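# Three arms set a snap trap on a table

## Task

Set the snap trap. Swing the hammer across to the far side so the hold-down bar keeps it pinned. Tip the yellow pedal up until the lip of its catch rests over the bar's tip. The trap must end up lying flat on the table. Anything held in place only by a robot at the end does not count. Use whichever arms you like, then release and move every arm away. (Arm mounts in the scene frame, approximate, in metres, with heading counter-clockwise from +x: arm1 at x=-0.06 y=-0.43 z=+0.72 facing +90; arm2 at x=-0.50 y=+0.00 z=+0.72 facing +0; arm3 at x=+0.58 y=+0.00 z=+0.72 facing +180.)

## Robot and tools

Robots: three identical i2rt Big YAM arms named arm1, arm2 and arm3. Each is bolted to the table top and has six revolute joints, a two-finger gripper and a wrist camera. Approximate mounts in the scene frame, in metres: arm1 at (-0.06, -0.43, 0.72) facing +90 deg; arm2 at (-0.50, 0.00, 0.72) facing 0 deg; arm3 at (0.58, 0.00, 0.72) facing 180 deg. Headings are measured counter-clockwise from +x. The hand reaches roughly 1.0 m from the joint1 axis when fully stretched. With joints 1 and 6 at 0 and the hand level and pointing forward, the wrist camera rides on top of the hand, looking at the fingertips. Two room cameras, cam_high and cam_low, are fixed and not on any arm.

Frames: one scene frame for everything, origin on the floor, +z up. The point 'hand' lies midway between the fingertips; the hand's z axis runs along the fingers and the fingers open along its y axis. Hand poses are computed from each arm's true foot pose, which is never printed.

execute_actions(actions, cameras): 'actions' is a list holding exactly one action, or empty to just read state and images. The action is an object keyed by arm name; under each name sits 'joints', an object of absolute joint targets keyed by joint name. Each arm gets its own object; include only the arms and joints you want to command. Keys and units: joint1_rad (base yaw, -2.879 to 2.879, positive counter-clockwise seen from above, 0 unfolds the arm toward its facing direction); joint2_rad (shoulder, 0 to 3.141, 0 has the upper arm level pointing backward, larger lifts it up then forward); joint3_rad (elbow, 0 to 3.019, 0 folds the forearm onto the upper arm, larger opens it); joint4_rad (hand pitch, -1.692 to 1.57, positive tilts the fingers up); joint5_rad (hand side swing, -1.57 to 1.57, positive toward the arm's right); joint6_rad (hand roll, -2.094 to 2.094, positive clockwise viewed from behind the hand); gripper_m (fingertip gap in metres, 0 to 0.093). All are targets, not offsets. Done tolerances: ±0.045, ±0.14, ±0.09, ±0.055, ±0.03, ±0.035 rad and ±0.003 m. Example: {"arm1": {"joints": {"gripper_m": 0.05}}, "arm2": {"joints": {"joint1_rad": 0.3}}}. Motions in one action start together but finish independently; joints move at different speeds, so the hand can sweep a wide arc between postures. An unknown key or an out-of-range value rejects the whole call and nothing moves. 'cameras' lists any of arm1_cam_wrist, arm2_cam_wrist, arm3_cam_wrist, cam_high, cam_low, or 'all'; omitted or null means all, [] means none. Images are taken at the end of the call, in the order given by the 'pictures' line.

wait(seconds): 0 to 10 s, commands nothing new and returns the same state and images. zoom_image(camera, region): enlarges [x0, y0, x1, y1] pixels (origin top-left, at most 504 by 504) of that camera's latest full image. read_manual(section): returns only licence text. finished_scene(scene): closes the current scene by its number, irreversibly, and reports success; the goal must still hold then.

Result lines: joint_positions gives current joint readings. joint_status tells how each commanded motion of the last accepted action ended. 'off_target' means it stopped short and may still be pushing. After 'contact_stop' or 'time_out' the joint normally holds where it stopped; a timed-out joint may instead keep a target up to 0.375, 0.375, 0.113, 0.225, 0.075, 0.3 rad (joints 1 to 6) from where it is, keep pushing, and move on its own if freed. To relieve such a push, command the joint to its reported position. 'joint command not followed' (often with a 'cause:' line) means a safety check blocked that arm's joint targets while its gripper target still ran; named joints then read 'not_followed', and the arm may retry them on later actions until passing targets arrive. on_its_own lists what the call did not command; its 'held at' is a held target, not the position. Joint torques are raw drive outputs in joint order, with per-arm offset, scale and noise, nonzero even in free air. Tiny target changes may not move a joint. Loaded joints sag.

Cautions: an omitted joint or arm may still push toward an old target. The arms do not stop on contact and can push very hard; sustained pushing heats motors. A MOTOR HOT line appears at 85 °C; at 100 °C that arm's motors and gripper go limp and it falls, shown as an OVER-TEMPERATURE FAULT, with 'limit_stop_at_motor_heat' in joint_status; resend targets afterward. Heat builds even while you think, and some carries into the next scene. The collision check between arms can react late and ignores fingers, gripper housings and wrist cameras; a hard squeeze between two robots fails the task, and a hard impact may. Nothing reports robot-to-robot contact. If any result reports a stop, the later motion, wait and finish calls in that reply are skipped. Do not knock objects off or out of the work area, and avoid drops, slips, slams and heavy pushes. The simulation keeps running while you compose a reply, with the robots holding your last command. Arms do not wait for each other.

Each tool is called after ">>>" in YAML: its name, and indented under it one key for each argument.

## Session

>>> execute_actions:
  actions: []

Scene clock: 0.00 s.
Joint torques (N m, as the arm reports them, + toward a larger angle): no reading
arm1.joint_positions: joint1_rad=+0.008 joint2_rad=+0.443 joint3_rad=+1.464 joint4_rad=-1.547 joint5_rad=-0.010 joint6_rad=-0.011 gripper_m=+0.094
arm1.joint_status: not commanded
arm1.hand: x=-0.0678 y=-0.3106 z=+1.3028 quat_wxyz=(-0.347, +0.629, -0.595, -0.360) (m; scene frame)
arm2.joint_positions: joint1_rad=-0.010 joint2_rad=+0.454 joint3_rad=+1.457 joint4_rad=-1.541 joint5_rad=-0.003 joint6_rad=-0.015 gripper_m=+0.095
arm2.joint_status: not commanded
arm2.hand: x=-0.3756 y=+0.0065 z=+1.3438 quat_wxyz=(-0.496, +0.015, -0.868, +0.003) (m; scene frame)
arm3.joint_positions: joint1_rad=+0.002 joint2_rad=+0.437 joint3_rad=+1.473 joint4_rad=-1.547 joint5_rad=-0.012 joint6_rad=-0.001 gripper_m=+0.094
arm3.joint_status: not commanded
arm3.hand: x=+0.4572 y=+0.0097 z=+1.3579 quat_wxyz=(-0.002, +0.866, -0.019, -0.500) (m; scene frame)
pictures: arm1_cam_wrist, arm2_cam_wrist, arm3_cam_wrist, cam_high, cam_low
Images, in order (width x height): arm1_cam_wrist 504x504, arm2_cam_wrist 504x504, arm3_cam_wrist 504x504, cam_high 504x504, cam_low 504x504.

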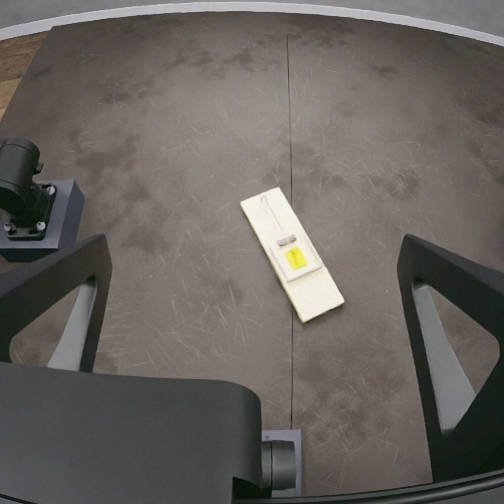

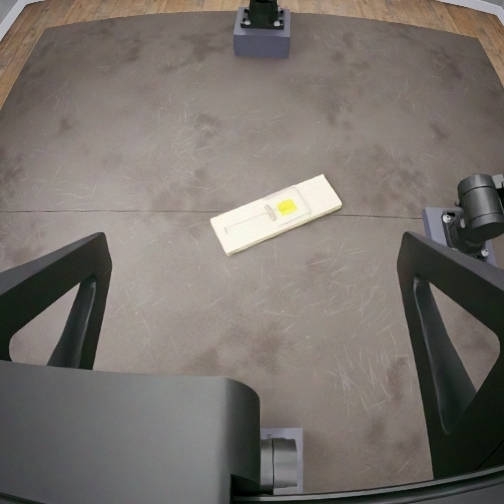

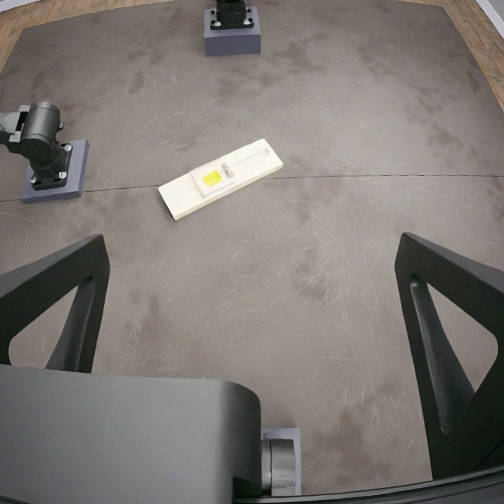

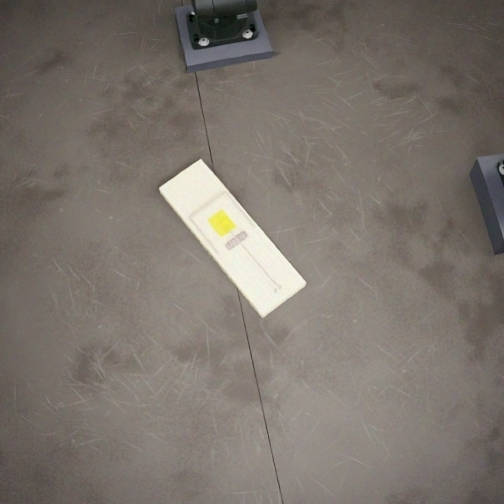

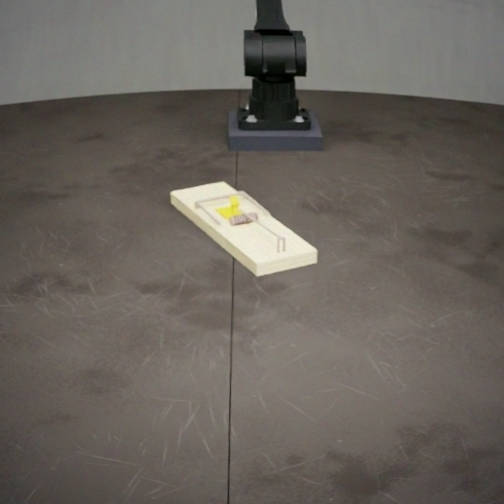

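>>> zoom_image:
  camera: "cam_low"
  region: [160, 160, 330, 290]

>>> zoom_image:
  camera: "cam_high"
  region: [150, 150, 320, 320]

Region (160, 160, 330, 290) of cam_low's 504x504 image, scaled by 2.965, with more detail than that image has; it fills the top 385 rows of this view, and the rest is white.

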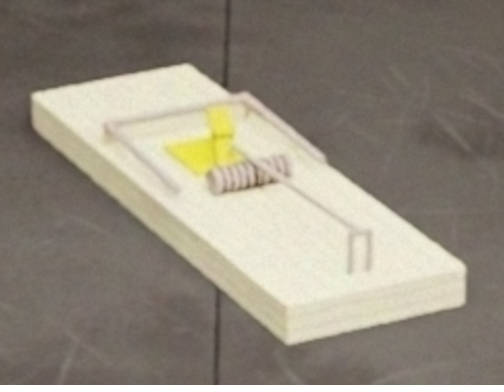

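Region (150, 150, 320, 320) of cam_high's 504x504 image, scaled by 2.965, with more detail than that image has.

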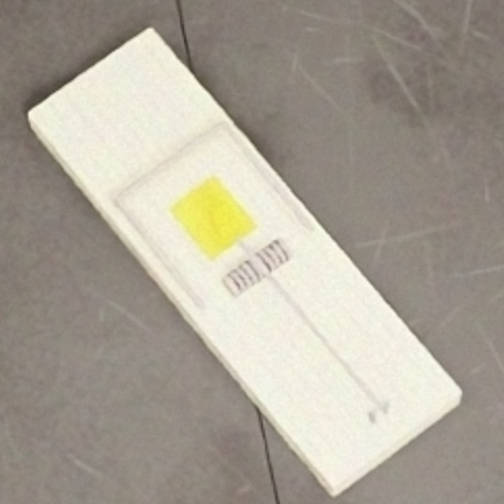

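>>> execute_actions:
  actions:
    - {"arm2":{"joints":{"joint1_rad":-0.005,"joint2_rad":1.689,"joint3_rad":1.16,"joint4_rad":-1.042,"joint5_rad":0,"joint6_rad":1.08,"gripper_m":0.04}}}
  cameras: ["arm2_cam_wrist","cam_high","cam_low"]

Scene clock: 2.57 s.
Joint torques (N m, as the arm reports them, + toward a larger angle): arm1=[-0.54  4.87  7.1   1.82 -0.09  0.07] | arm2=[  0.89 -12.77   7.68   1.14   0.25   0.13] | arm3=[-2.09  3.03  6.79  2.25  0.05  0.02]
arm1.joint_positions: joint1_rad=+0.008 joint2_rad=+0.443 joint3_rad=+1.464 joint4_rad=-1.547 joint5_rad=-0.010 joint6_rad=-0.011 gripper_m=+0.094
arm1.joint_status: not commanded
arm1.hand: x=-0.0678 y=-0.3106 z=+1.3028 quat_wxyz=(-0.347, +0.629, -0.595, -0.360) (m; scene frame)
arm2.joint_positions: joint1_rad=-0.010 joint2_rad=+1.700 joint3_rad=+1.158 joint4_rad=-1.054 joint5_rad=-0.003 joint6_rad=+1.072 gripper_m=+0.040
arm2.joint_status: all done
arm2.hand: x=-0.0415 y=+0.0063 z=+0.8466 quat_wxyz=(+0.007, -0.505, -0.863, +0.007) (m; scene frame)
arm3.joint_positions: joint1_rad=+0.002 joint2_rad=+0.437 joint3_rad=+1.473 joint4_rad=-1.547 joint5_rad=-0.012 joint6_rad=-0.001 gripper_m=+0.094
arm3.joint_status: not commanded
arm3.hand: x=+0.4572 y=+0.0097 z=+1.3579 quat_wxyz=(-0.002, +0.866, -0.019, -0.500) (m; scene frame)
pictures: arm2_cam_wrist, cam_high, cam_low
Images, in order (width x height): arm2_cam_wrist 504x504, cam_high 504x504, cam_low 504x504.

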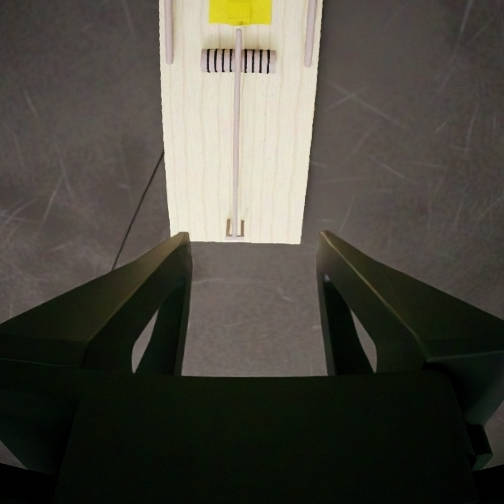

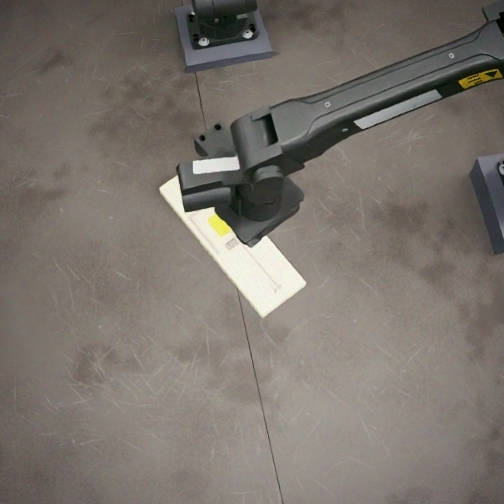

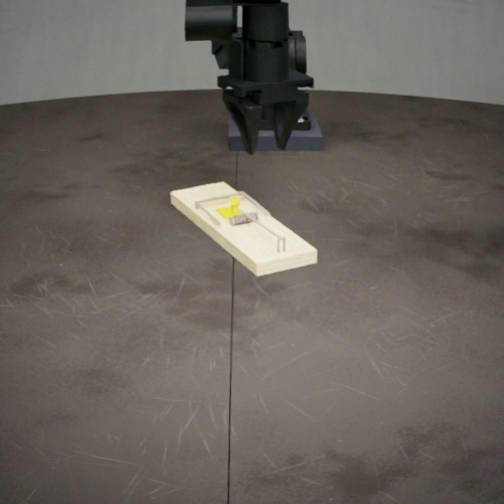

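>>> execute_actions:
  actions:
    - {"arm2":{"joints":{"joint1_rad":0.006,"joint2_rad":1.785,"joint3_rad":1.127,"joint4_rad":-0.9,"joint6_rad":1.1}}}
  cameras: ["arm2_cam_wrist","cam_low"]

Scene clock: 3.60 s.
Joint torques (N m, as the arm reports them, + toward a larger angle): arm1=[ 0.07  5.38  7.29  1.86 -0.03  0.04] | arm2=[  1.69 -13.95   7.2    1.23   0.24   0.17] | arm3=[-2.06  2.99  6.79  2.24  0.05  0.02]
arm1.joint_positions: joint1_rad=+0.008 joint2_rad=+0.443 joint3_rad=+1.464 joint4_rad=-1.547 joint5_rad=-0.010 joint6_rad=-0.011 gripper_m=+0.094
arm1.joint_status: not commanded
arm1.hand: x=-0.0678 y=-0.3106 z=+1.3028 quat_wxyz=(-0.347, +0.629, -0.595, -0.360) (m; scene frame)
arm2.joint_positions: joint1_rad=-0.006 joint2_rad=+1.798 joint3_rad=+1.125 joint4_rad=-0.913 joint5_rad=-0.003 joint6_rad=+1.092 gripper_m=+0.040
arm2.joint_status: all done
arm2.hand: x=-0.0318 y=+0.0078 z=+0.7924 quat_wxyz=(+0.003, -0.512, -0.859, +0.005) (m; scene frame)
arm3.joint_positions: joint1_rad=+0.002 joint2_rad=+0.437 joint3_rad=+1.473 joint4_rad=-1.547 joint5_rad=-0.012 joint6_rad=-0.001 gripper_m=+0.094
arm3.joint_status: not commanded
arm3.hand: x=+0.4572 y=+0.0097 z=+1.3579 quat_wxyz=(-0.002, +0.866, -0.019, -0.500) (m; scene frame)
pictures: arm2_cam_wrist, cam_low
Images, in order (width x height): arm2_cam_wrist 504x504, cam_low 504x504.

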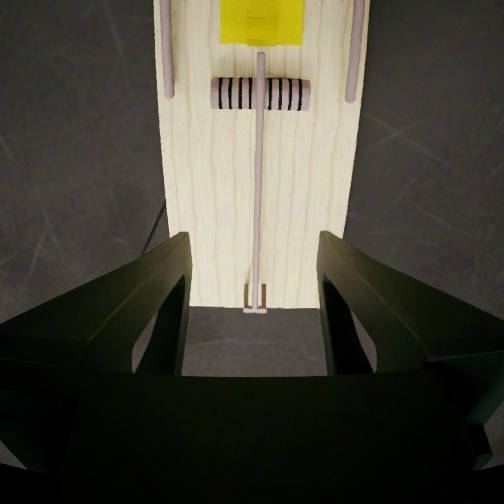

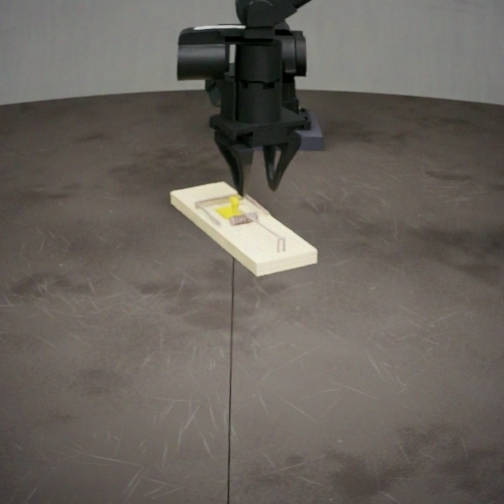

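>>> execute_actions:
  actions:
    - {"arm2":{"joints":{"joint2_rad":1.837,"joint3_rad":1.099,"joint4_rad":-0.808,"gripper_m":0.025}}}
  cameras: ["arm2_cam_wrist","cam_low"]

>>> zoom_image:
  camera: "cam_low"
  region: [160, 140, 330, 290]

Scene clock: 4.60 s.
Joint torques (N m, as the arm reports them, + toward a larger angle): arm1=[-0.55  4.59  7.16  1.99 -0.05  0.01] | arm2=[  1.66 -13.45   6.7    1.32   0.24   0.13] | arm3=[-2.11  3.    6.79  2.24  0.05  0.02]
arm1.joint_positions: joint1_rad=+0.008 joint2_rad=+0.443 joint3_rad=+1.464 joint4_rad=-1.547 joint5_rad=-0.010 joint6_rad=-0.011 gripper_m=+0.094
arm1.joint_status: not commanded
arm1.hand: x=-0.0678 y=-0.3106 z=+1.3028 quat_wxyz=(-0.347, +0.629, -0.595, -0.360) (m; scene frame)
arm2.joint_positions: joint1_rad=-0.006 joint2_rad=+1.840 joint3_rad=+1.101 joint4_rad=-0.822 joint5_rad=-0.003 joint6_rad=+1.092 gripper_m=+0.025
arm2.joint_status: all done
arm2.hand: x=-0.0273 y=+0.0076 z=+0.7666 quat_wxyz=(-0.008, -0.512, -0.859, -0.002) (m; scene frame)
arm3.joint_positions: joint1_rad=+0.002 joint2_rad=+0.437 joint3_rad=+1.473 joint4_rad=-1.547 joint5_rad=-0.012 joint6_rad=-0.001 gripper_m=+0.094
arm3.joint_status: not commanded
arm3.hand: x=+0.4572 y=+0.0097 z=+1.3579 quat_wxyz=(-0.002, +0.866, -0.019, -0.500) (m; scene frame)
pictures: arm2_cam_wrist, cam_low
Images, in order (width x height): arm2_cam_wrist 504x504, cam_low 504x504.

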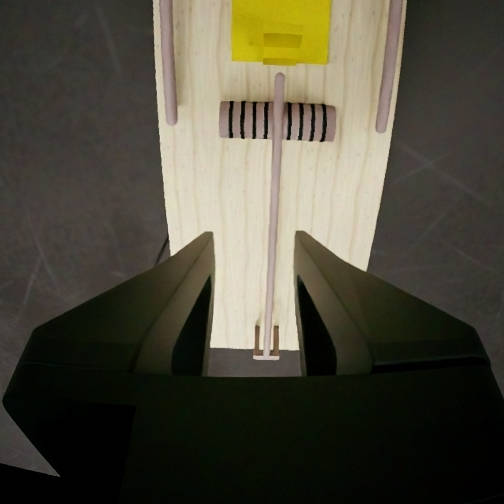

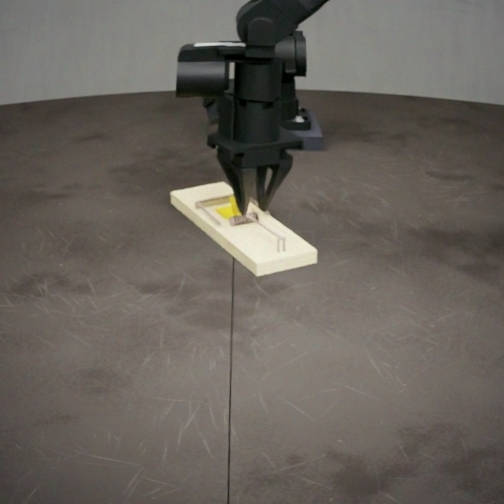

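Region (160, 140, 330, 290) of cam_low's 504x504 image, scaled by 2.965, with more detail than that image has; it fills the top 445 rows of this view, and the rest is white.

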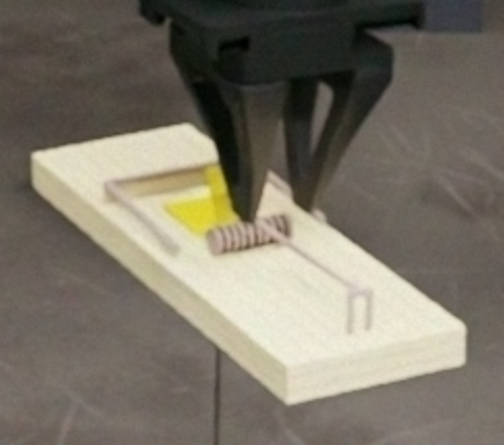

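>>> execute_actions:
  actions:
    - {"arm2":{"joints":{"joint2_rad":1.862,"joint3_rad":1.074,"joint4_rad":-0.77}}}
  cameras: ["arm2_cam_wrist","cam_low"]

>>> zoom_image:
  camera: "cam_low"
  region: [160, 140, 330, 290]

Scene clock: 5.53 s.
Joint torques (N m, as the arm reports them, + toward a larger angle): arm1=[-0.41  4.86  7.3   1.82 -0.01  0.07] | arm2=[  1.66 -12.53   5.96   1.29   0.24   0.13] | arm3=[-2.09  2.97  6.79  2.24  0.05  0.02]
arm1.joint_positions: joint1_rad=+0.008 joint2_rad=+0.443 joint3_rad=+1.464 joint4_rad=-1.547 joint5_rad=-0.010 joint6_rad=-0.011 gripper_m=+0.094
arm1.joint_status: not commanded
arm1.hand: x=-0.0678 y=-0.3106 z=+1.3028 quat_wxyz=(-0.347, +0.629, -0.595, -0.360) (m; scene frame)
arm2.joint_positions: joint1_rad=-0.006 joint2_rad=+1.860 joint3_rad=+1.077 joint4_rad=-0.784 joint5_rad=-0.003 joint6_rad=+1.092 gripper_m=+0.025
arm2.joint_status: all done
arm2.hand: x=-0.0332 y=+0.0074 z=+0.7510 quat_wxyz=(-0.006, -0.512, -0.859, +0.000) (m; scene frame)
arm3.joint_positions: joint1_rad=+0.002 joint2_rad=+0.437 joint3_rad=+1.473 joint4_rad=-1.547 joint5_rad=-0.012 joint6_rad=-0.001 gripper_m=+0.094
arm3.joint_status: not commanded
arm3.hand: x=+0.4572 y=+0.0097 z=+1.3579 quat_wxyz=(-0.002, +0.866, -0.019, -0.500) (m; scene frame)
pictures: arm2_cam_wrist, cam_low
Images, in order (width x height): arm2_cam_wrist 504x504, cam_low 504x504.

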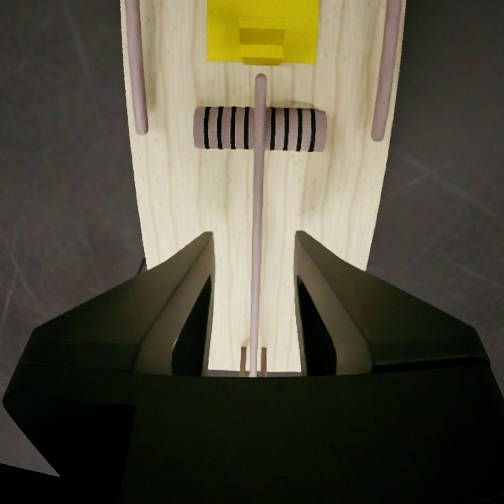

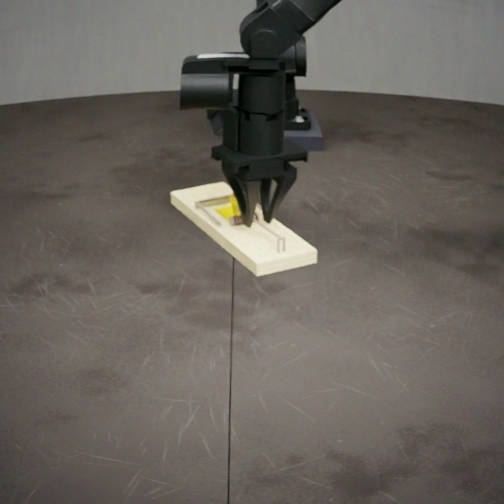

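Region (160, 140, 330, 290) of cam_low's 504x504 image, scaled by 2.965, with more detail than that image has; it fills the top 445 rows of this view, and the rest is white.

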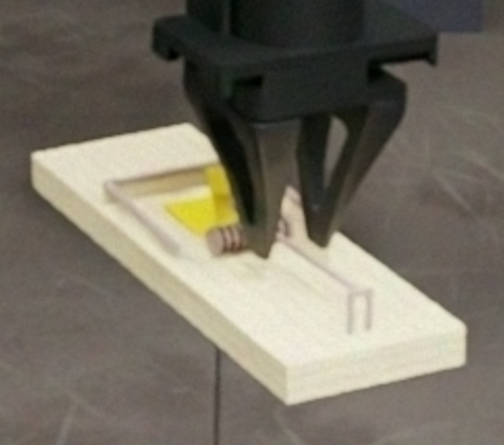

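>>> execute_actions:
  actions:
    - {"arm2":{"joints":{"joint2_rad":1.882,"joint4_rad":-0.755}}}
  cameras: []

>>> execute_actions:
  actions:
    - {"arm2":{"joints":{"gripper_m":0.0}}}
  cameras: ["arm2_cam_wrist","cam_low","cam_high"]

>>> zoom_image:
  camera: "cam_low"
  region: [160, 140, 330, 290]

Scene clock: 6.27 s.
Joint torques (N m, as the arm reports them, + toward a larger angle): arm1=[-0.47  6.31  7.07  1.95 -0.07  0.  ] | arm2=[  1.41 -13.27   6.08   1.36   0.24   0.12] | arm3=[-2.07  3.    6.79  2.24  0.05  0.02]
arm1.joint_positions: joint1_rad=+0.008 joint2_rad=+0.443 joint3_rad=+1.464 joint4_rad=-1.547 joint5_rad=-0.010 joint6_rad=-0.011 gripper_m=+0.094
arm1.joint_status: not commanded
arm1.hand: x=-0.0678 y=-0.3106 z=+1.3028 quat_wxyz=(-0.347, +0.629, -0.595, -0.360) (m; scene frame)
arm2.joint_positions: joint1_rad=-0.006 joint2_rad=+1.878 joint3_rad=+1.077 joint4_rad=-0.769 joint5_rad=-0.003 joint6_rad=+1.092 gripper_m=+0.025
arm2.joint_status: all done
arm2.hand: x=-0.0327 y=+0.0073 z=+0.7429 quat_wxyz=(-0.004, -0.512, -0.859, +0.000) (m; scene frame)
arm3.joint_positions: joint1_rad=+0.002 joint2_rad=+0.437 joint3_rad=+1.473 joint4_rad=-1.547 joint5_rad=-0.012 joint6_rad=-0.001 gripper_m=+0.094
arm3.joint_status: not commanded
arm3.hand: x=+0.4572 y=+0.0097 z=+1.3579 quat_wxyz=(-0.002, +0.866, -0.019, -0.500) (m; scene frame)
pictures: none
No camera images: the call's "cameras" was empty. Leave "cameras" out to get every camera's image.

Scene clock: 6.77 s.
Joint torques (N m, as the arm reports them, + toward a larger angle): arm1=[ 0.26  5.37  7.32  1.75 -0.07  0.06] | arm2=[  1.47 -12.95   6.03   1.33   0.23   0.09] | arm3=[-2.1   3.03  6.8   2.24  0.05  0.02]
arm1.joint_positions: joint1_rad=+0.008 joint2_rad=+0.443 joint3_rad=+1.464 joint4_rad=-1.547 joint5_rad=-0.010 joint6_rad=-0.011 gripper_m=+0.094
arm1.joint_status: not commanded
arm1.hand: x=-0.0678 y=-0.3106 z=+1.3028 quat_wxyz=(-0.347, +0.629, -0.595, -0.360) (m; scene frame)
arm2.joint_positions: joint1_rad=-0.006 joint2_rad=+1.878 joint3_rad=+1.077 joint4_rad=-0.769 joint5_rad=-0.003 joint6_rad=+1.094 gripper_m=+0.002
arm2.joint_status: all done
arm2.hand: x=-0.0327 y=+0.0072 z=+0.7429 quat_wxyz=(-0.004, -0.513, -0.858, +0.001) (m; scene frame)
arm3.joint_positions: joint1_rad=+0.002 joint2_rad=+0.437 joint3_rad=+1.473 joint4_rad=-1.547 joint5_rad=-0.012 joint6_rad=-0.001 gripper_m=+0.094
arm3.joint_status: not commanded
arm3.hand: x=+0.4572 y=+0.0097 z=+1.3579 quat_wxyz=(-0.002, +0.866, -0.019, -0.500) (m; scene frame)
pictures: arm2_cam_wrist, cam_high, cam_low
Images, in order (width x height): arm2_cam_wrist 504x504, cam_high 504x504, cam_low 504x504.

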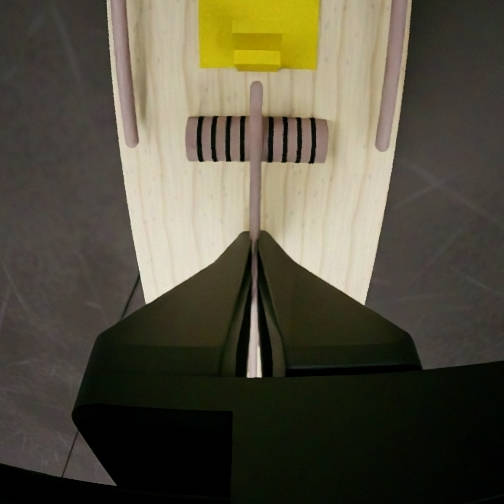

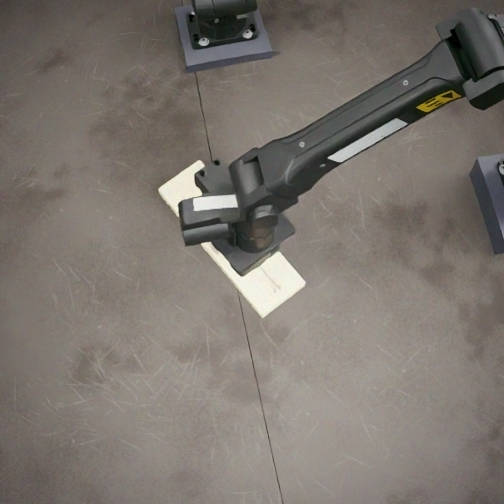

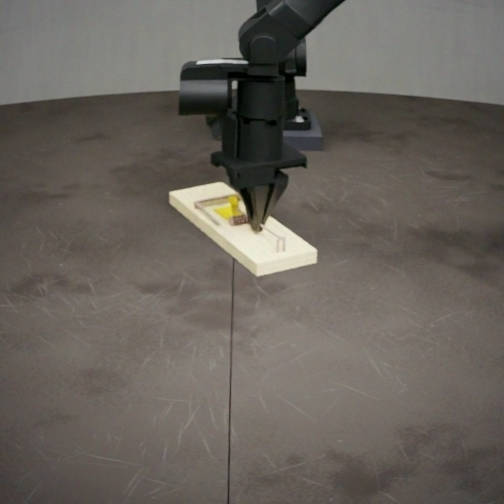

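Region (160, 140, 330, 290) of cam_low's 504x504 image, scaled by 2.965, with more detail than that image has; it fills the top 445 rows of this view, and the rest is white.

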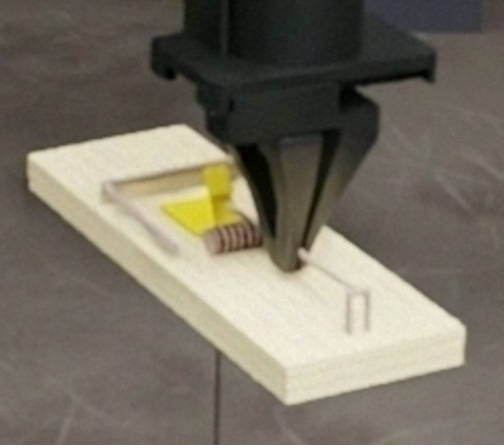

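>>> execute_actions:
  actions:
    - {"arm1":{"joints":{"joint1_rad":-0.347,"joint2_rad":1.04,"joint3_rad":0.256,"joint4_rad":-0.086,"joint6_rad":-1.57,"gripper_m":0.0}}}
  cameras: ["arm1_cam_wrist","cam_low","cam_high"]

Scene clock: 9.37 s.
Joint torques (N m, as the arm reports them, + toward a larger angle): arm1=[-1.17 -4.44  7.3   2.13 -0.15  0.03] | arm2=[  1.55 -12.75   6.08   1.33   0.22   0.09] | arm3=[-2.08  2.98  6.79  2.24  0.05  0.02]
arm1.joint_positions: joint1_rad=-0.339 joint2_rad=+1.047 joint3_rad=+0.253 joint4_rad=-0.106 joint5_rad=-0.010 joint6_rad=-1.561 gripper_m=+0.000
arm1.joint_status: all done
arm1.hand: x=+0.0338 y=-0.1330 z=+0.7742 quat_wxyz=(-0.327, +0.932, -0.148, +0.046) (m; scene frame)
arm2.joint_positions: joint1_rad=-0.006 joint2_rad=+1.878 joint3_rad=+1.077 joint4_rad=-0.769 joint5_rad=-0.003 joint6_rad=+1.095 gripper_m=+0.002
arm2.joint_status: not commanded
arm2.hand: x=-0.0327 y=+0.0072 z=+0.7429 quat_wxyz=(-0.004, -0.513, -0.858, +0.001) (m; scene frame)
arm3.joint_positions: joint1_rad=+0.002 joint2_rad=+0.437 joint3_rad=+1.473 joint4_rad=-1.547 joint5_rad=-0.012 joint6_rad=-0.001 gripper_m=+0.094
arm3.joint_status: not commanded
arm3.hand: x=+0.4572 y=+0.0097 z=+1.3579 quat_wxyz=(-0.002, +0.866, -0.019, -0.500) (m; scene frame)
pictures: arm1_cam_wrist, cam_high, cam_low
Images, in order (width x height): arm1_cam_wrist 504x504, cam_high 504x504, cam_low 504x504.

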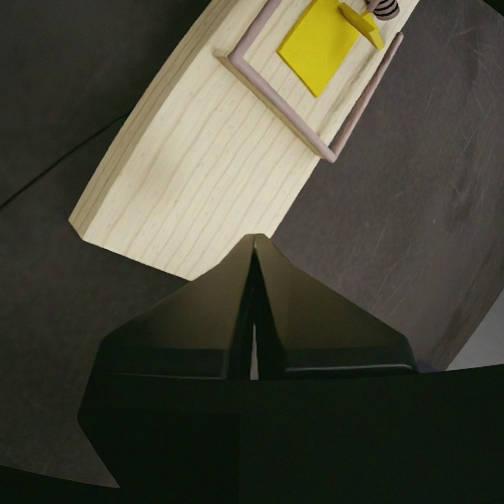

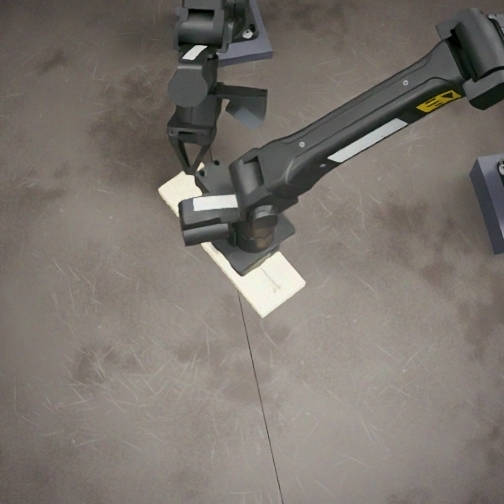

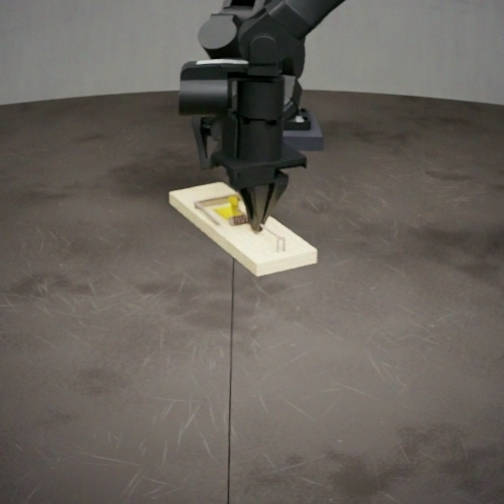

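>>> execute_actions:
  actions:
    - {"arm1":{"joints":{"joint2_rad":1.14,"joint3_rad":0.27}}}
  cameras: ["arm1_cam_wrist","cam_low"]

Scene clock: 10.20 s.
Joint torques (N m, as the arm reports them, + toward a larger angle): arm1=[-1.01 -5.15  8.03  1.86 -0.09  0.02] | arm2=[  1.56 -12.71   6.05   1.28   0.23   0.11] | arm3=[-2.1   3.01  6.8   2.24  0.05  0.02]
arm1.joint_positions: joint1_rad=-0.339 joint2_rad=+1.139 joint3_rad=+0.253 joint4_rad=-0.103 joint5_rad=-0.010 joint6_rad=-1.562 gripper_m=+0.000
arm1.joint_status: all done
arm1.hand: x=+0.0308 y=-0.1426 z=+0.7484 quat_wxyz=(-0.285, +0.946, -0.150, +0.040) (m; scene frame)
arm2.joint_positions: joint1_rad=-0.006 joint2_rad=+1.878 joint3_rad=+1.077 joint4_rad=-0.769 joint5_rad=-0.003 joint6_rad=+1.095 gripper_m=+0.002
arm2.joint_status: not commanded
arm2.hand: x=-0.0327 y=+0.0072 z=+0.7429 quat_wxyz=(-0.004, -0.513, -0.858, +0.001) (m; scene frame)
arm3.joint_positions: joint1_rad=+0.002 joint2_rad=+0.437 joint3_rad=+1.473 joint4_rad=-1.547 joint5_rad=-0.012 joint6_rad=-0.001 gripper_m=+0.094
arm3.joint_status: not commanded
arm3.hand: x=+0.4572 y=+0.0097 z=+1.3579 quat_wxyz=(-0.002, +0.866, -0.019, -0.500) (m; scene frame)
pictures: arm1_cam_wrist, cam_low
Images, in order (width x height): arm1_cam_wrist 504x504, cam_low 504x504.

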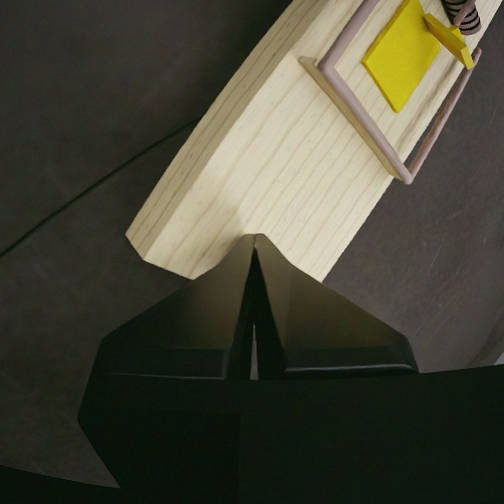

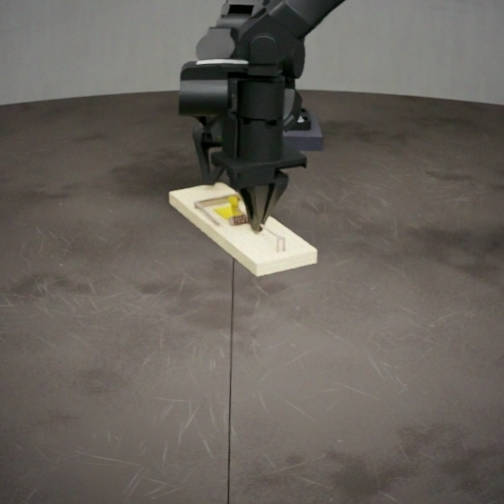

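>>> execute_actions:
  actions:
    - {"arm1":{"joints":{"joint2_rad":1.22,"joint3_rad":0.3}}}
  cameras: ["arm1_cam_wrist"]

Scene clock: 11.00 s.
Joint torques (N m, as the arm reports them, + toward a larger angle): arm1=[-0.84 -2.88  8.17  1.75 -0.32 -0.03] | arm2=[  0.92 -12.91   6.11   1.27   0.25   0.1 ] | arm3=[-2.06  2.97  6.79  2.25  0.05  0.02]
arm1.joint_positions: joint1_rad=-0.339 joint2_rad=+1.194 joint3_rad=+0.278 joint4_rad=-0.098 joint5_rad=-0.005 joint6_rad=-1.562 gripper_m=+0.000
arm1.joint_status: all done
arm1.hand: x=+0.0339 y=-0.1364 z=+0.7431 quat_wxyz=(-0.273, +0.949, -0.152, +0.041) (m; scene frame)
arm2.joint_positions: joint1_rad=-0.001 joint2_rad=+1.878 joint3_rad=+1.076 joint4_rad=-0.769 joint5_rad=-0.003 joint6_rad=+1.095 gripper_m=+0.002
arm2.joint_status: not commanded
arm2.hand: x=-0.0331 y=+0.0100 z=+0.7426 quat_wxyz=(-0.004, -0.511, -0.860, +0.001) (m; scene frame)
arm3.joint_positions: joint1_rad=+0.002 joint2_rad=+0.437 joint3_rad=+1.473 joint4_rad=-1.547 joint5_rad=-0.012 joint6_rad=-0.001 gripper_m=+0.094
arm3.joint_status: not commanded
arm3.hand: x=+0.4572 y=+0.0097 z=+1.3579 quat_wxyz=(-0.002, +0.866, -0.019, -0.500) (m; scene frame)
pictures: arm1_cam_wrist
Images, in order (width x height): arm1_cam_wrist 504x504.

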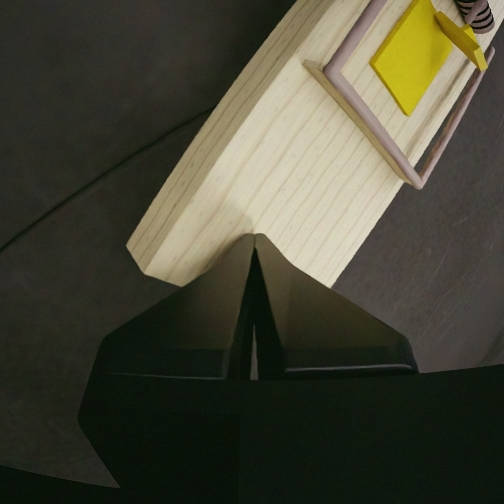

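>>> execute_actions:
  actions:
    - {"arm1":{"joints":{"joint2_rad":1.25,"joint3_rad":0.28,"joint4_rad":-0.11}},"arm2":{"joints":{"joint1_rad":0.034,"joint2_rad":1.785,"joint3_rad":1.085,"joint4_rad":-0.85,"joint6_rad":1.125}}}
  cameras: ["arm2_cam_wrist","cam_low"]

>>> zoom_image:
  camera: "cam_low"
  region: [160, 140, 330, 290]

Scene clock: 12.07 s.
Joint torques (N m, as the arm reports them, + toward a larger angle): arm1=[-0.3  -2.67  5.48  0.59  0.16 -0.02] | arm2=[  2.41 -13.44   7.5   -0.22  -0.3    0.26] | arm3=[-2.08  3.01  6.8   2.24  0.05  0.02]
arm1.joint_positions: joint1_rad=-0.339 joint2_rad=+1.209 joint3_rad=+0.293 joint4_rad=-0.096 joint5_rad=-0.018 joint6_rad=-1.562 gripper_m=+0.000
arm1.joint_status: all done
arm1.hand: x=+0.0337 y=-0.1300 z=+0.7444 quat_wxyz=(-0.275, +0.949, -0.150, +0.035) (m; scene frame)
arm2.joint_positions: joint1_rad=+0.011 joint2_rad=+1.796 joint3_rad=+1.076 joint4_rad=-0.825 joint5_rad=+0.011 joint6_rad=+1.106 gripper_m=+0.002
arm2.joint_status: all done
arm2.hand: x=-0.0338 y=+0.0131 z=+0.7793 quat_wxyz=(-0.019, -0.511, -0.860, +0.000) (m; scene frame)
arm3.joint_positions: joint1_rad=+0.002 joint2_rad=+0.437 joint3_rad=+1.473 joint4_rad=-1.547 joint5_rad=-0.012 joint6_rad=-0.001 gripper_m=+0.094
arm3.joint_status: not commanded
arm3.hand: x=+0.4572 y=+0.0097 z=+1.3579 quat_wxyz=(-0.002, +0.866, -0.019, -0.500) (m; scene frame)
pictures: arm2_cam_wrist, cam_low
Images, in order (width x height): arm2_cam_wrist 504x504, cam_low 504x504.

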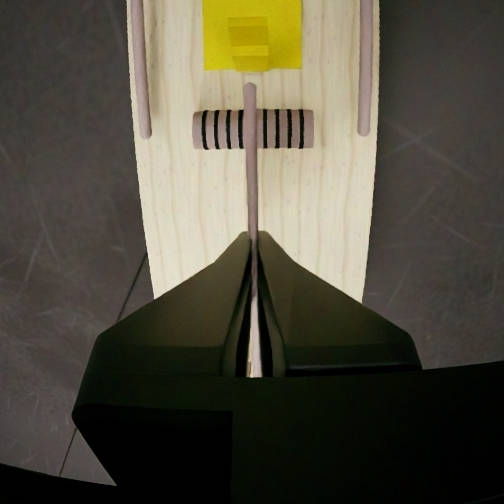

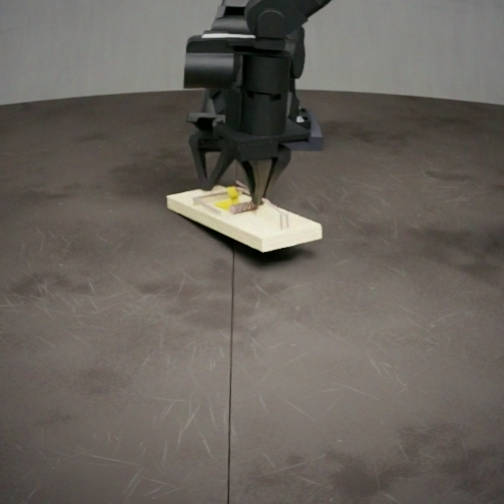

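Region (160, 140, 330, 290) of cam_low's 504x504 image, scaled by 2.965, with more detail than that image has; it fills the top 445 rows of this view, and the rest is white.

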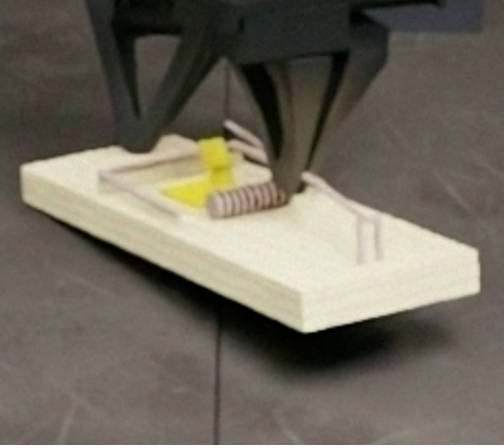

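>>> execute_actions:
  actions:
    - {"arm2":{"joints":{"joint1_rad":0.0,"joint2_rad":1.882,"joint3_rad":1.074,"joint4_rad":-0.755,"joint6_rad":1.1}}}
  cameras: []

>>> execute_actions:
  actions:
    - {"arm2":{"joints":{"gripper_m":0.03}}}
  cameras: []

>>> execute_actions:
  actions:
    - {"arm2":{"joints":{"joint2_rad":1.689,"joint3_rad":1.16,"joint4_rad":-1.042}}}
  cameras: ["arm2_cam_wrist","cam_low","cam_high"]

Scene clock: 13.00 s.
Joint torques (N m, as the arm reports them, + toward a larger angle): arm1=[-0.94 -2.86  5.47  0.78  0.01  0.04] | arm2=[ -0.62 -13.17   6.13   1.43   0.23   0.04] | arm3=[-2.06  2.99  6.79  2.24  0.05  0.02]
arm1.joint_positions: joint1_rad=-0.339 joint2_rad=+1.216 joint3_rad=+0.293 joint4_rad=-0.096 joint5_rad=-0.013 joint6_rad=-1.562 gripper_m=+0.000
arm1.joint_status: not commanded
arm1.hand: x=+0.0342 y=-0.1311 z=+0.7424 quat_wxyz=(-0.272, +0.950, -0.151, +0.037) (m; scene frame)
arm2.joint_positions: joint1_rad=+0.010 joint2_rad=+1.880 joint3_rad=+1.076 joint4_rad=-0.773 joint5_rad=-0.003 joint6_rad=+1.101 gripper_m=+0.002
arm2.joint_status: all done
arm2.hand: x=-0.0346 y=+0.0150 z=+0.7419 quat_wxyz=(-0.002, -0.509, -0.861, +0.002) (m; scene frame)
arm3.joint_positions: joint1_rad=+0.002 joint2_rad=+0.437 joint3_rad=+1.473 joint4_rad=-1.547 joint5_rad=-0.012 joint6_rad=-0.001 gripper_m=+0.094
arm3.joint_status: not commanded
arm3.hand: x=+0.4572 y=+0.0097 z=+1.3579 quat_wxyz=(-0.002, +0.866, -0.019, -0.500) (m; scene frame)
pictures: none
No camera images: the call's "cameras" was empty. Leave "cameras" out to get every camera's image.

Scene clock: 13.53 s.
Joint torques (N m, as the arm reports them, + toward a larger angle): arm1=[-0.83 -3.1   5.37  0.44 -0.02  0.03] | arm2=[ -0.66 -12.83   6.11   1.25   0.21   0.03] | arm3=[-2.07  2.99  6.79  2.25  0.05  0.02]
arm1.joint_positions: joint1_rad=-0.339 joint2_rad=+1.216 joint3_rad=+0.293 joint4_rad=-0.096 joint5_rad=-0.013 joint6_rad=-1.562 gripper_m=+0.000
arm1.joint_status: not commanded
arm1.hand: x=+0.0342 y=-0.1311 z=+0.7424 quat_wxyz=(-0.272, +0.950, -0.151, +0.037) (m; scene frame)
arm2.joint_positions: joint1_rad=+0.010 joint2_rad=+1.880 joint3_rad=+1.076 joint4_rad=-0.769 joint5_rad=-0.003 joint6_rad=+1.101 gripper_m=+0.030
arm2.joint_status: all done
arm2.hand: x=-0.0335 y=+0.0150 z=+0.7419 quat_wxyz=(-0.003, -0.509, -0.861, +0.001) (m; scene frame)
arm3.joint_positions: joint1_rad=+0.002 joint2_rad=+0.437 joint3_rad=+1.473 joint4_rad=-1.547 joint5_rad=-0.012 joint6_rad=-0.001 gripper_m=+0.094
arm3.joint_status: not commanded
arm3.hand: x=+0.4572 y=+0.0097 z=+1.3579 quat_wxyz=(-0.002, +0.866, -0.019, -0.500) (m; scene frame)
pictures: none
No camera images: the call's "cameras" was empty. Leave "cameras" out to get every camera's image.

Scene clock: 14.70 s.
Joint torques (N m, as the arm reports them, + toward a larger angle): arm1=[-1.3  -2.32  5.46  0.6   0.01  0.01] | arm2=[ -0.55 -11.63  10.23   0.27   0.23   0.03] | arm3=[-2.07  3.01  6.79  2.24  0.05  0.02]
arm1.joint_positions: joint1_rad=-0.339 joint2_rad=+1.216 joint3_rad=+0.293 joint4_rad=-0.096 joint5_rad=-0.013 joint6_rad=-1.562 gripper_m=+0.000
arm1.joint_status: not commanded
arm1.hand: x=+0.0342 y=-0.1311 z=+0.7424 quat_wxyz=(-0.272, +0.950, -0.151, +0.037) (m; scene frame)
arm2.joint_positions: joint1_rad=+0.010 joint2_rad=+1.686 joint3_rad=+1.127 joint4_rad=-1.031 joint5_rad=-0.003 joint6_rad=+1.101 gripper_m=+0.030
arm2.joint_status: all done
arm2.hand: x=-0.0487 y=+0.0154 z=+0.8426 quat_wxyz=(+0.004, -0.509, -0.861, +0.006) (m; scene frame)
arm3.joint_positions: joint1_rad=+0.002 joint2_rad=+0.437 joint3_rad=+1.473 joint4_rad=-1.547 joint5_rad=-0.012 joint6_rad=-0.001 gripper_m=+0.094
arm3.joint_status: not commanded
arm3.hand: x=+0.4572 y=+0.0097 z=+1.3579 quat_wxyz=(-0.002, +0.866, -0.019, -0.500) (m; scene frame)
pictures: arm2_cam_wrist, cam_high, cam_low
Images, in order (width x height): arm2_cam_wrist 504x504, cam_high 504x504, cam_low 504x504.

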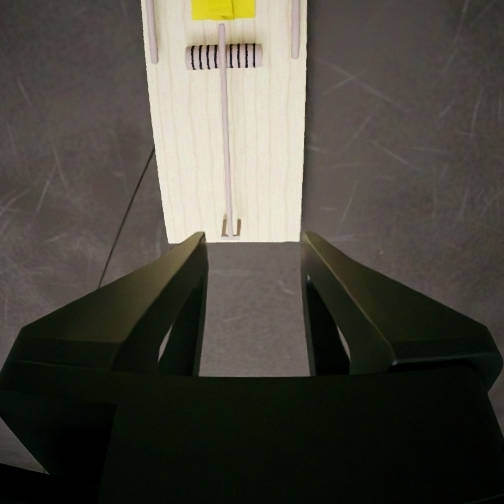

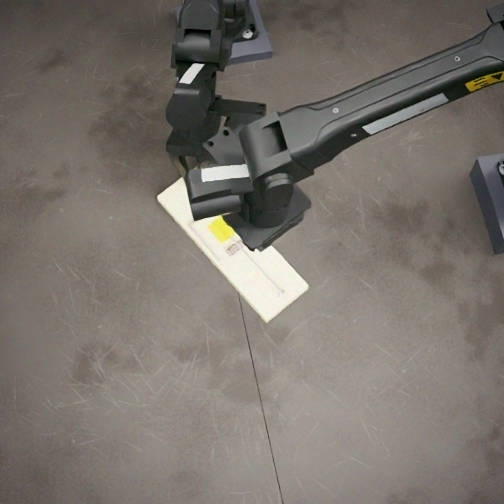

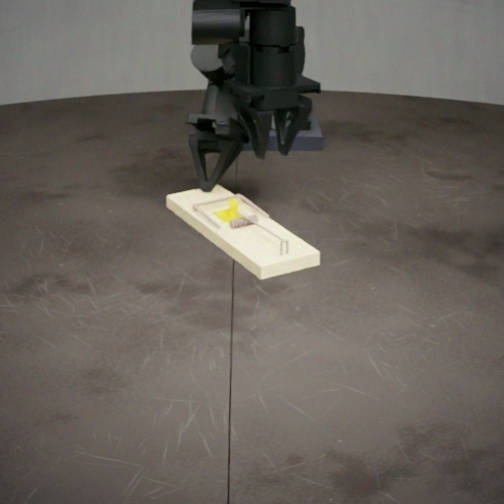

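>>> execute_actions:
  actions:
    - {"arm2":{"joints":{"joint2_rad":1.5,"joint3_rad":0.8,"joint4_rad":0.4,"joint6_rad":-1.57,"gripper_m":0.02}}}
  cameras: []

>>> execute_actions:
  actions:
    - {"arm2":{"joints":{"joint2_rad":1.7,"joint3_rad":0.379,"joint4_rad":0.8}}}
  cameras: []

>>> execute_actions:
  actions:
    - {"arm2":{"joints":{"joint2_rad":1.755}}}
  cameras: ["arm2_cam_wrist","cam_low"]

>>> zoom_image:
  camera: "cam_low"
  region: [200, 140, 370, 290]

Scene clock: 17.57 s.
Joint torques (N m, as the arm reports them, + toward a larger angle): arm1=[-1.05 -2.71  5.45  0.99 -0.04  0.  ] | arm2=[ -0.82 -10.52   8.91   3.35   0.12   0.06] | arm3=[-2.1   2.99  6.79  2.24  0.05  0.02]
arm1.joint_positions: joint1_rad=-0.339 joint2_rad=+1.216 joint3_rad=+0.293 joint4_rad=-0.096 joint5_rad=-0.013 joint6_rad=-1.562 gripper_m=+0.000
arm1.joint_status: not commanded
arm1.hand: x=+0.0342 y=-0.1311 z=+0.7424 quat_wxyz=(-0.272, +0.950, -0.151, +0.037) (m; scene frame)
arm2.joint_positions: joint1_rad=+0.010 joint2_rad=+1.507 joint3_rad=+0.790 joint4_rad=+0.376 joint5_rad=-0.003 joint6_rad=-1.562 gripper_m=+0.020
arm2.joint_status: all done
arm2.hand: x=+0.0839 y=+0.0209 z=+0.9725 quat_wxyz=(-0.417, +0.585, -0.567, +0.403) (m; scene frame)
arm3.joint_positions: joint1_rad=+0.002 joint2_rad=+0.437 joint3_rad=+1.473 joint4_rad=-1.547 joint5_rad=-0.012 joint6_rad=-0.001 gripper_m=+0.094
arm3.joint_status: not commanded
arm3.hand: x=+0.4572 y=+0.0097 z=+1.3579 quat_wxyz=(-0.002, +0.866, -0.019, -0.500) (m; scene frame)
pictures: none
No camera images: the call's "cameras" was empty. Leave "cameras" out to get every camera's image.

Scene clock: 18.77 s.
Joint torques (N m, as the arm reports them, + toward a larger angle): arm1=[-1.06 -3.05  5.35  0.76  0.06  0.05] | arm2=[-0.62 -8.78  3.88  3.14  0.12  0.03] | arm3=[-2.09  2.99  6.79  2.25  0.05  0.01]
arm1.joint_positions: joint1_rad=-0.339 joint2_rad=+1.216 joint3_rad=+0.293 joint4_rad=-0.096 joint5_rad=-0.013 joint6_rad=-1.562 gripper_m=+0.000
arm1.joint_status: not commanded
arm1.hand: x=+0.0342 y=-0.1311 z=+0.7424 quat_wxyz=(-0.272, +0.950, -0.151, +0.037) (m; scene frame)
arm2.joint_positions: joint1_rad=+0.010 joint2_rad=+1.711 joint3_rad=+0.377 joint4_rad=+0.778 joint5_rad=-0.003 joint6_rad=-1.564 gripper_m=+0.020
arm2.joint_status: all done
arm2.hand: x=-0.0594 y=+0.0145 z=+0.7871 quat_wxyz=(-0.351, +0.627, -0.607, +0.341) (m; scene frame)
arm3.joint_positions: joint1_rad=+0.002 joint2_rad=+0.437 joint3_rad=+1.473 joint4_rad=-1.547 joint5_rad=-0.012 joint6_rad=-0.001 gripper_m=+0.094
arm3.joint_status: not commanded
arm3.hand: x=+0.4572 y=+0.0097 z=+1.3579 quat_wxyz=(-0.002, +0.866, -0.019, -0.500) (m; scene frame)
pictures: none
No camera images: the call's "cameras" was empty. Leave "cameras" out to get every camera's image.

Scene clock: 19.43 s.
Joint torques (N m, as the arm reports them, + toward a larger angle): arm1=[-0.38 -2.7   5.21  0.72  0.02  0.03] | arm2=[-0.62 -7.88  3.41  2.86  0.12  0.05] | arm3=[-2.07  3.01  6.8   2.24  0.05  0.01]
arm1.joint_positions: joint1_rad=-0.339 joint2_rad=+1.216 joint3_rad=+0.293 joint4_rad=-0.096 joint5_rad=-0.013 joint6_rad=-1.562 gripper_m=+0.000
arm1.joint_status: not commanded
arm1.hand: x=+0.0342 y=-0.1311 z=+0.7424 quat_wxyz=(-0.272, +0.950, -0.151, +0.037) (m; scene frame)
arm2.joint_positions: joint1_rad=+0.010 joint2_rad=+1.755 joint3_rad=+0.377 joint4_rad=+0.781 joint5_rad=-0.003 joint6_rad=-1.564 gripper_m=+0.020
arm2.joint_status: all done
arm2.hand: x=-0.0654 y=+0.0142 z=+0.7690 quat_wxyz=(-0.337, +0.634, -0.614, +0.328) (m; scene frame)
arm3.joint_positions: joint1_rad=+0.002 joint2_rad=+0.437 joint3_rad=+1.473 joint4_rad=-1.547 joint5_rad=-0.012 joint6_rad=-0.001 gripper_m=+0.094
arm3.joint_status: not commanded
arm3.hand: x=+0.4572 y=+0.0097 z=+1.3579 quat_wxyz=(-0.002, +0.866, -0.019, -0.500) (m; scene frame)
pictures: arm2_cam_wrist, cam_low
Images, in order (width x height): arm2_cam_wrist 504x504, cam_low 504x504.

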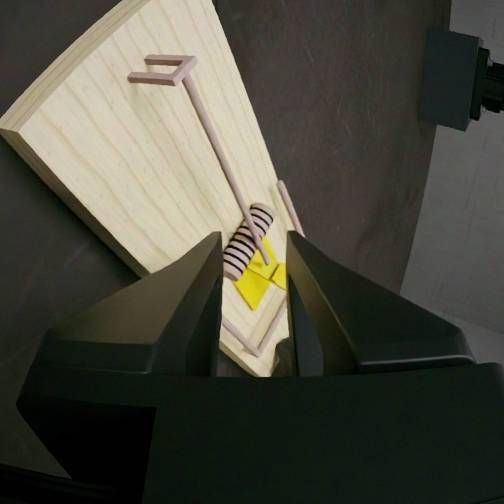

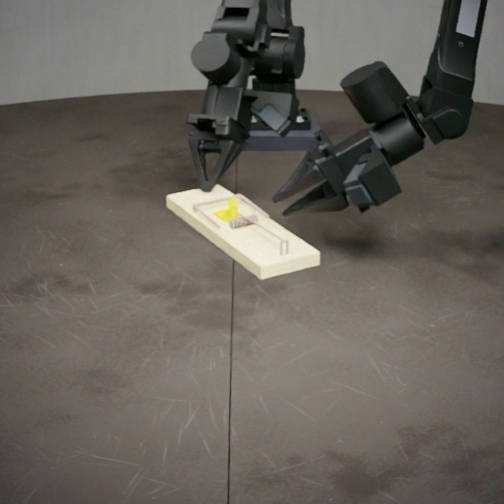

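Region (200, 140, 370, 290) of cam_low's 504x504 image, scaled by 2.965, with more detail than that image has; it fills the top 445 rows of this view, and the rest is white.

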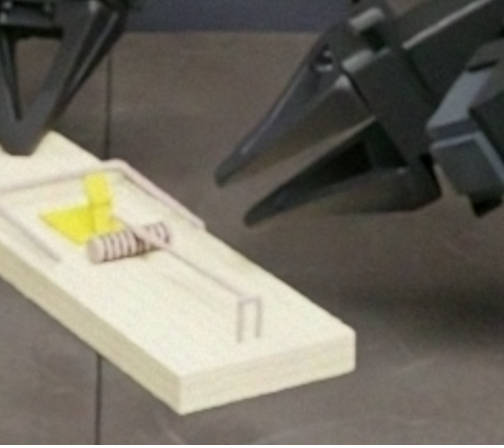

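>>> execute_actions:
  actions:
    - {"arm2":{"joints":{"joint2_rad":1.852,"joint3_rad":0.44,"joint4_rad":0.855}}}
  cameras: ["arm2_cam_wrist","cam_low"]

>>> zoom_image:
  camera: "cam_low"
  region: [200, 140, 370, 290]

Scene clock: 20.40 s.
Joint torques (N m, as the arm reports them, + toward a larger angle): arm1=[-0.9  -2.36  5.18  0.53  0.    0.1 ] | arm2=[-0.64 -9.12  4.2   3.09  0.12  0.05] | arm3=[-2.09  2.99  6.79  2.24  0.05  0.02]
arm1.joint_positions: joint1_rad=-0.339 joint2_rad=+1.216 joint3_rad=+0.293 joint4_rad=-0.096 joint5_rad=-0.013 joint6_rad=-1.562 gripper_m=+0.000
arm1.joint_status: not commanded
arm1.hand: x=+0.0342 y=-0.1311 z=+0.7424 quat_wxyz=(-0.272, +0.950, -0.151, +0.037) (m; scene frame)
arm2.joint_positions: joint1_rad=+0.010 joint2_rad=+1.854 joint3_rad=+0.420 joint4_rad=+0.833 joint5_rad=-0.003 joint6_rad=-1.564 gripper_m=+0.020
arm2.joint_status: all done
arm2.hand: x=-0.0522 y=+0.0144 z=+0.7494 quat_wxyz=(-0.336, +0.635, -0.615, +0.327) (m; scene frame)
arm3.joint_positions: joint1_rad=+0.002 joint2_rad=+0.437 joint3_rad=+1.473 joint4_rad=-1.547 joint5_rad=-0.012 joint6_rad=-0.001 gripper_m=+0.094
arm3.joint_status: not commanded
arm3.hand: x=+0.4572 y=+0.0097 z=+1.3579 quat_wxyz=(-0.002, +0.866, -0.019, -0.500) (m; scene frame)
pictures: arm2_cam_wrist, cam_low
Images, in order (width x height): arm2_cam_wrist 504x504, cam_low 504x504.

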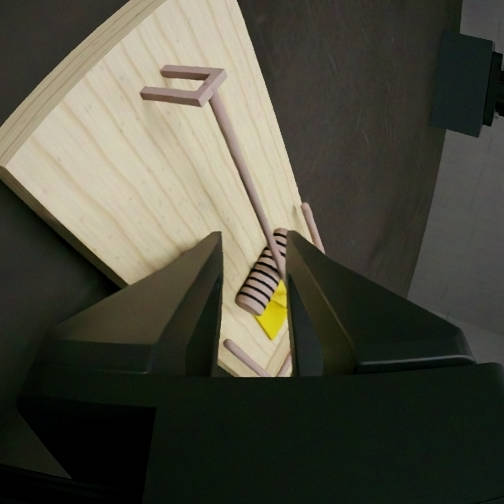

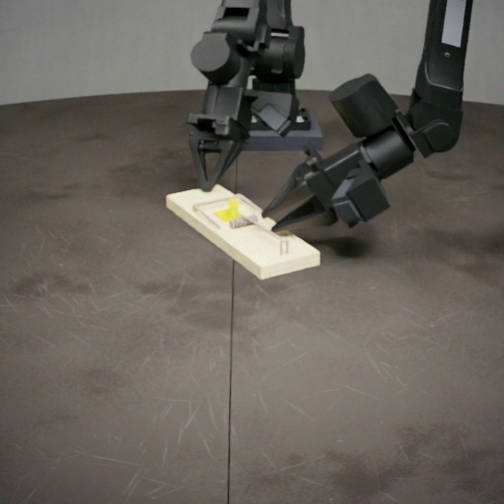

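Region (200, 140, 370, 290) of cam_low's 504x504 image, scaled by 2.965, with more detail than that image has; it fills the top 445 rows of this view, and the rest is white.

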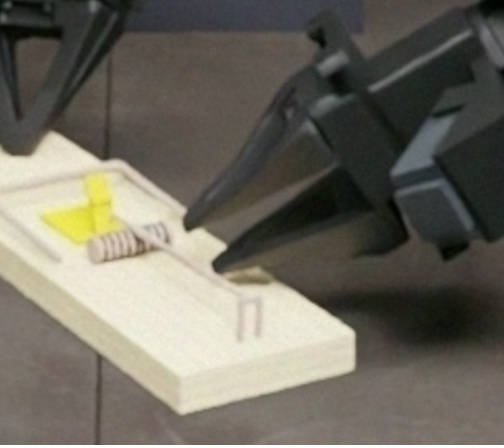

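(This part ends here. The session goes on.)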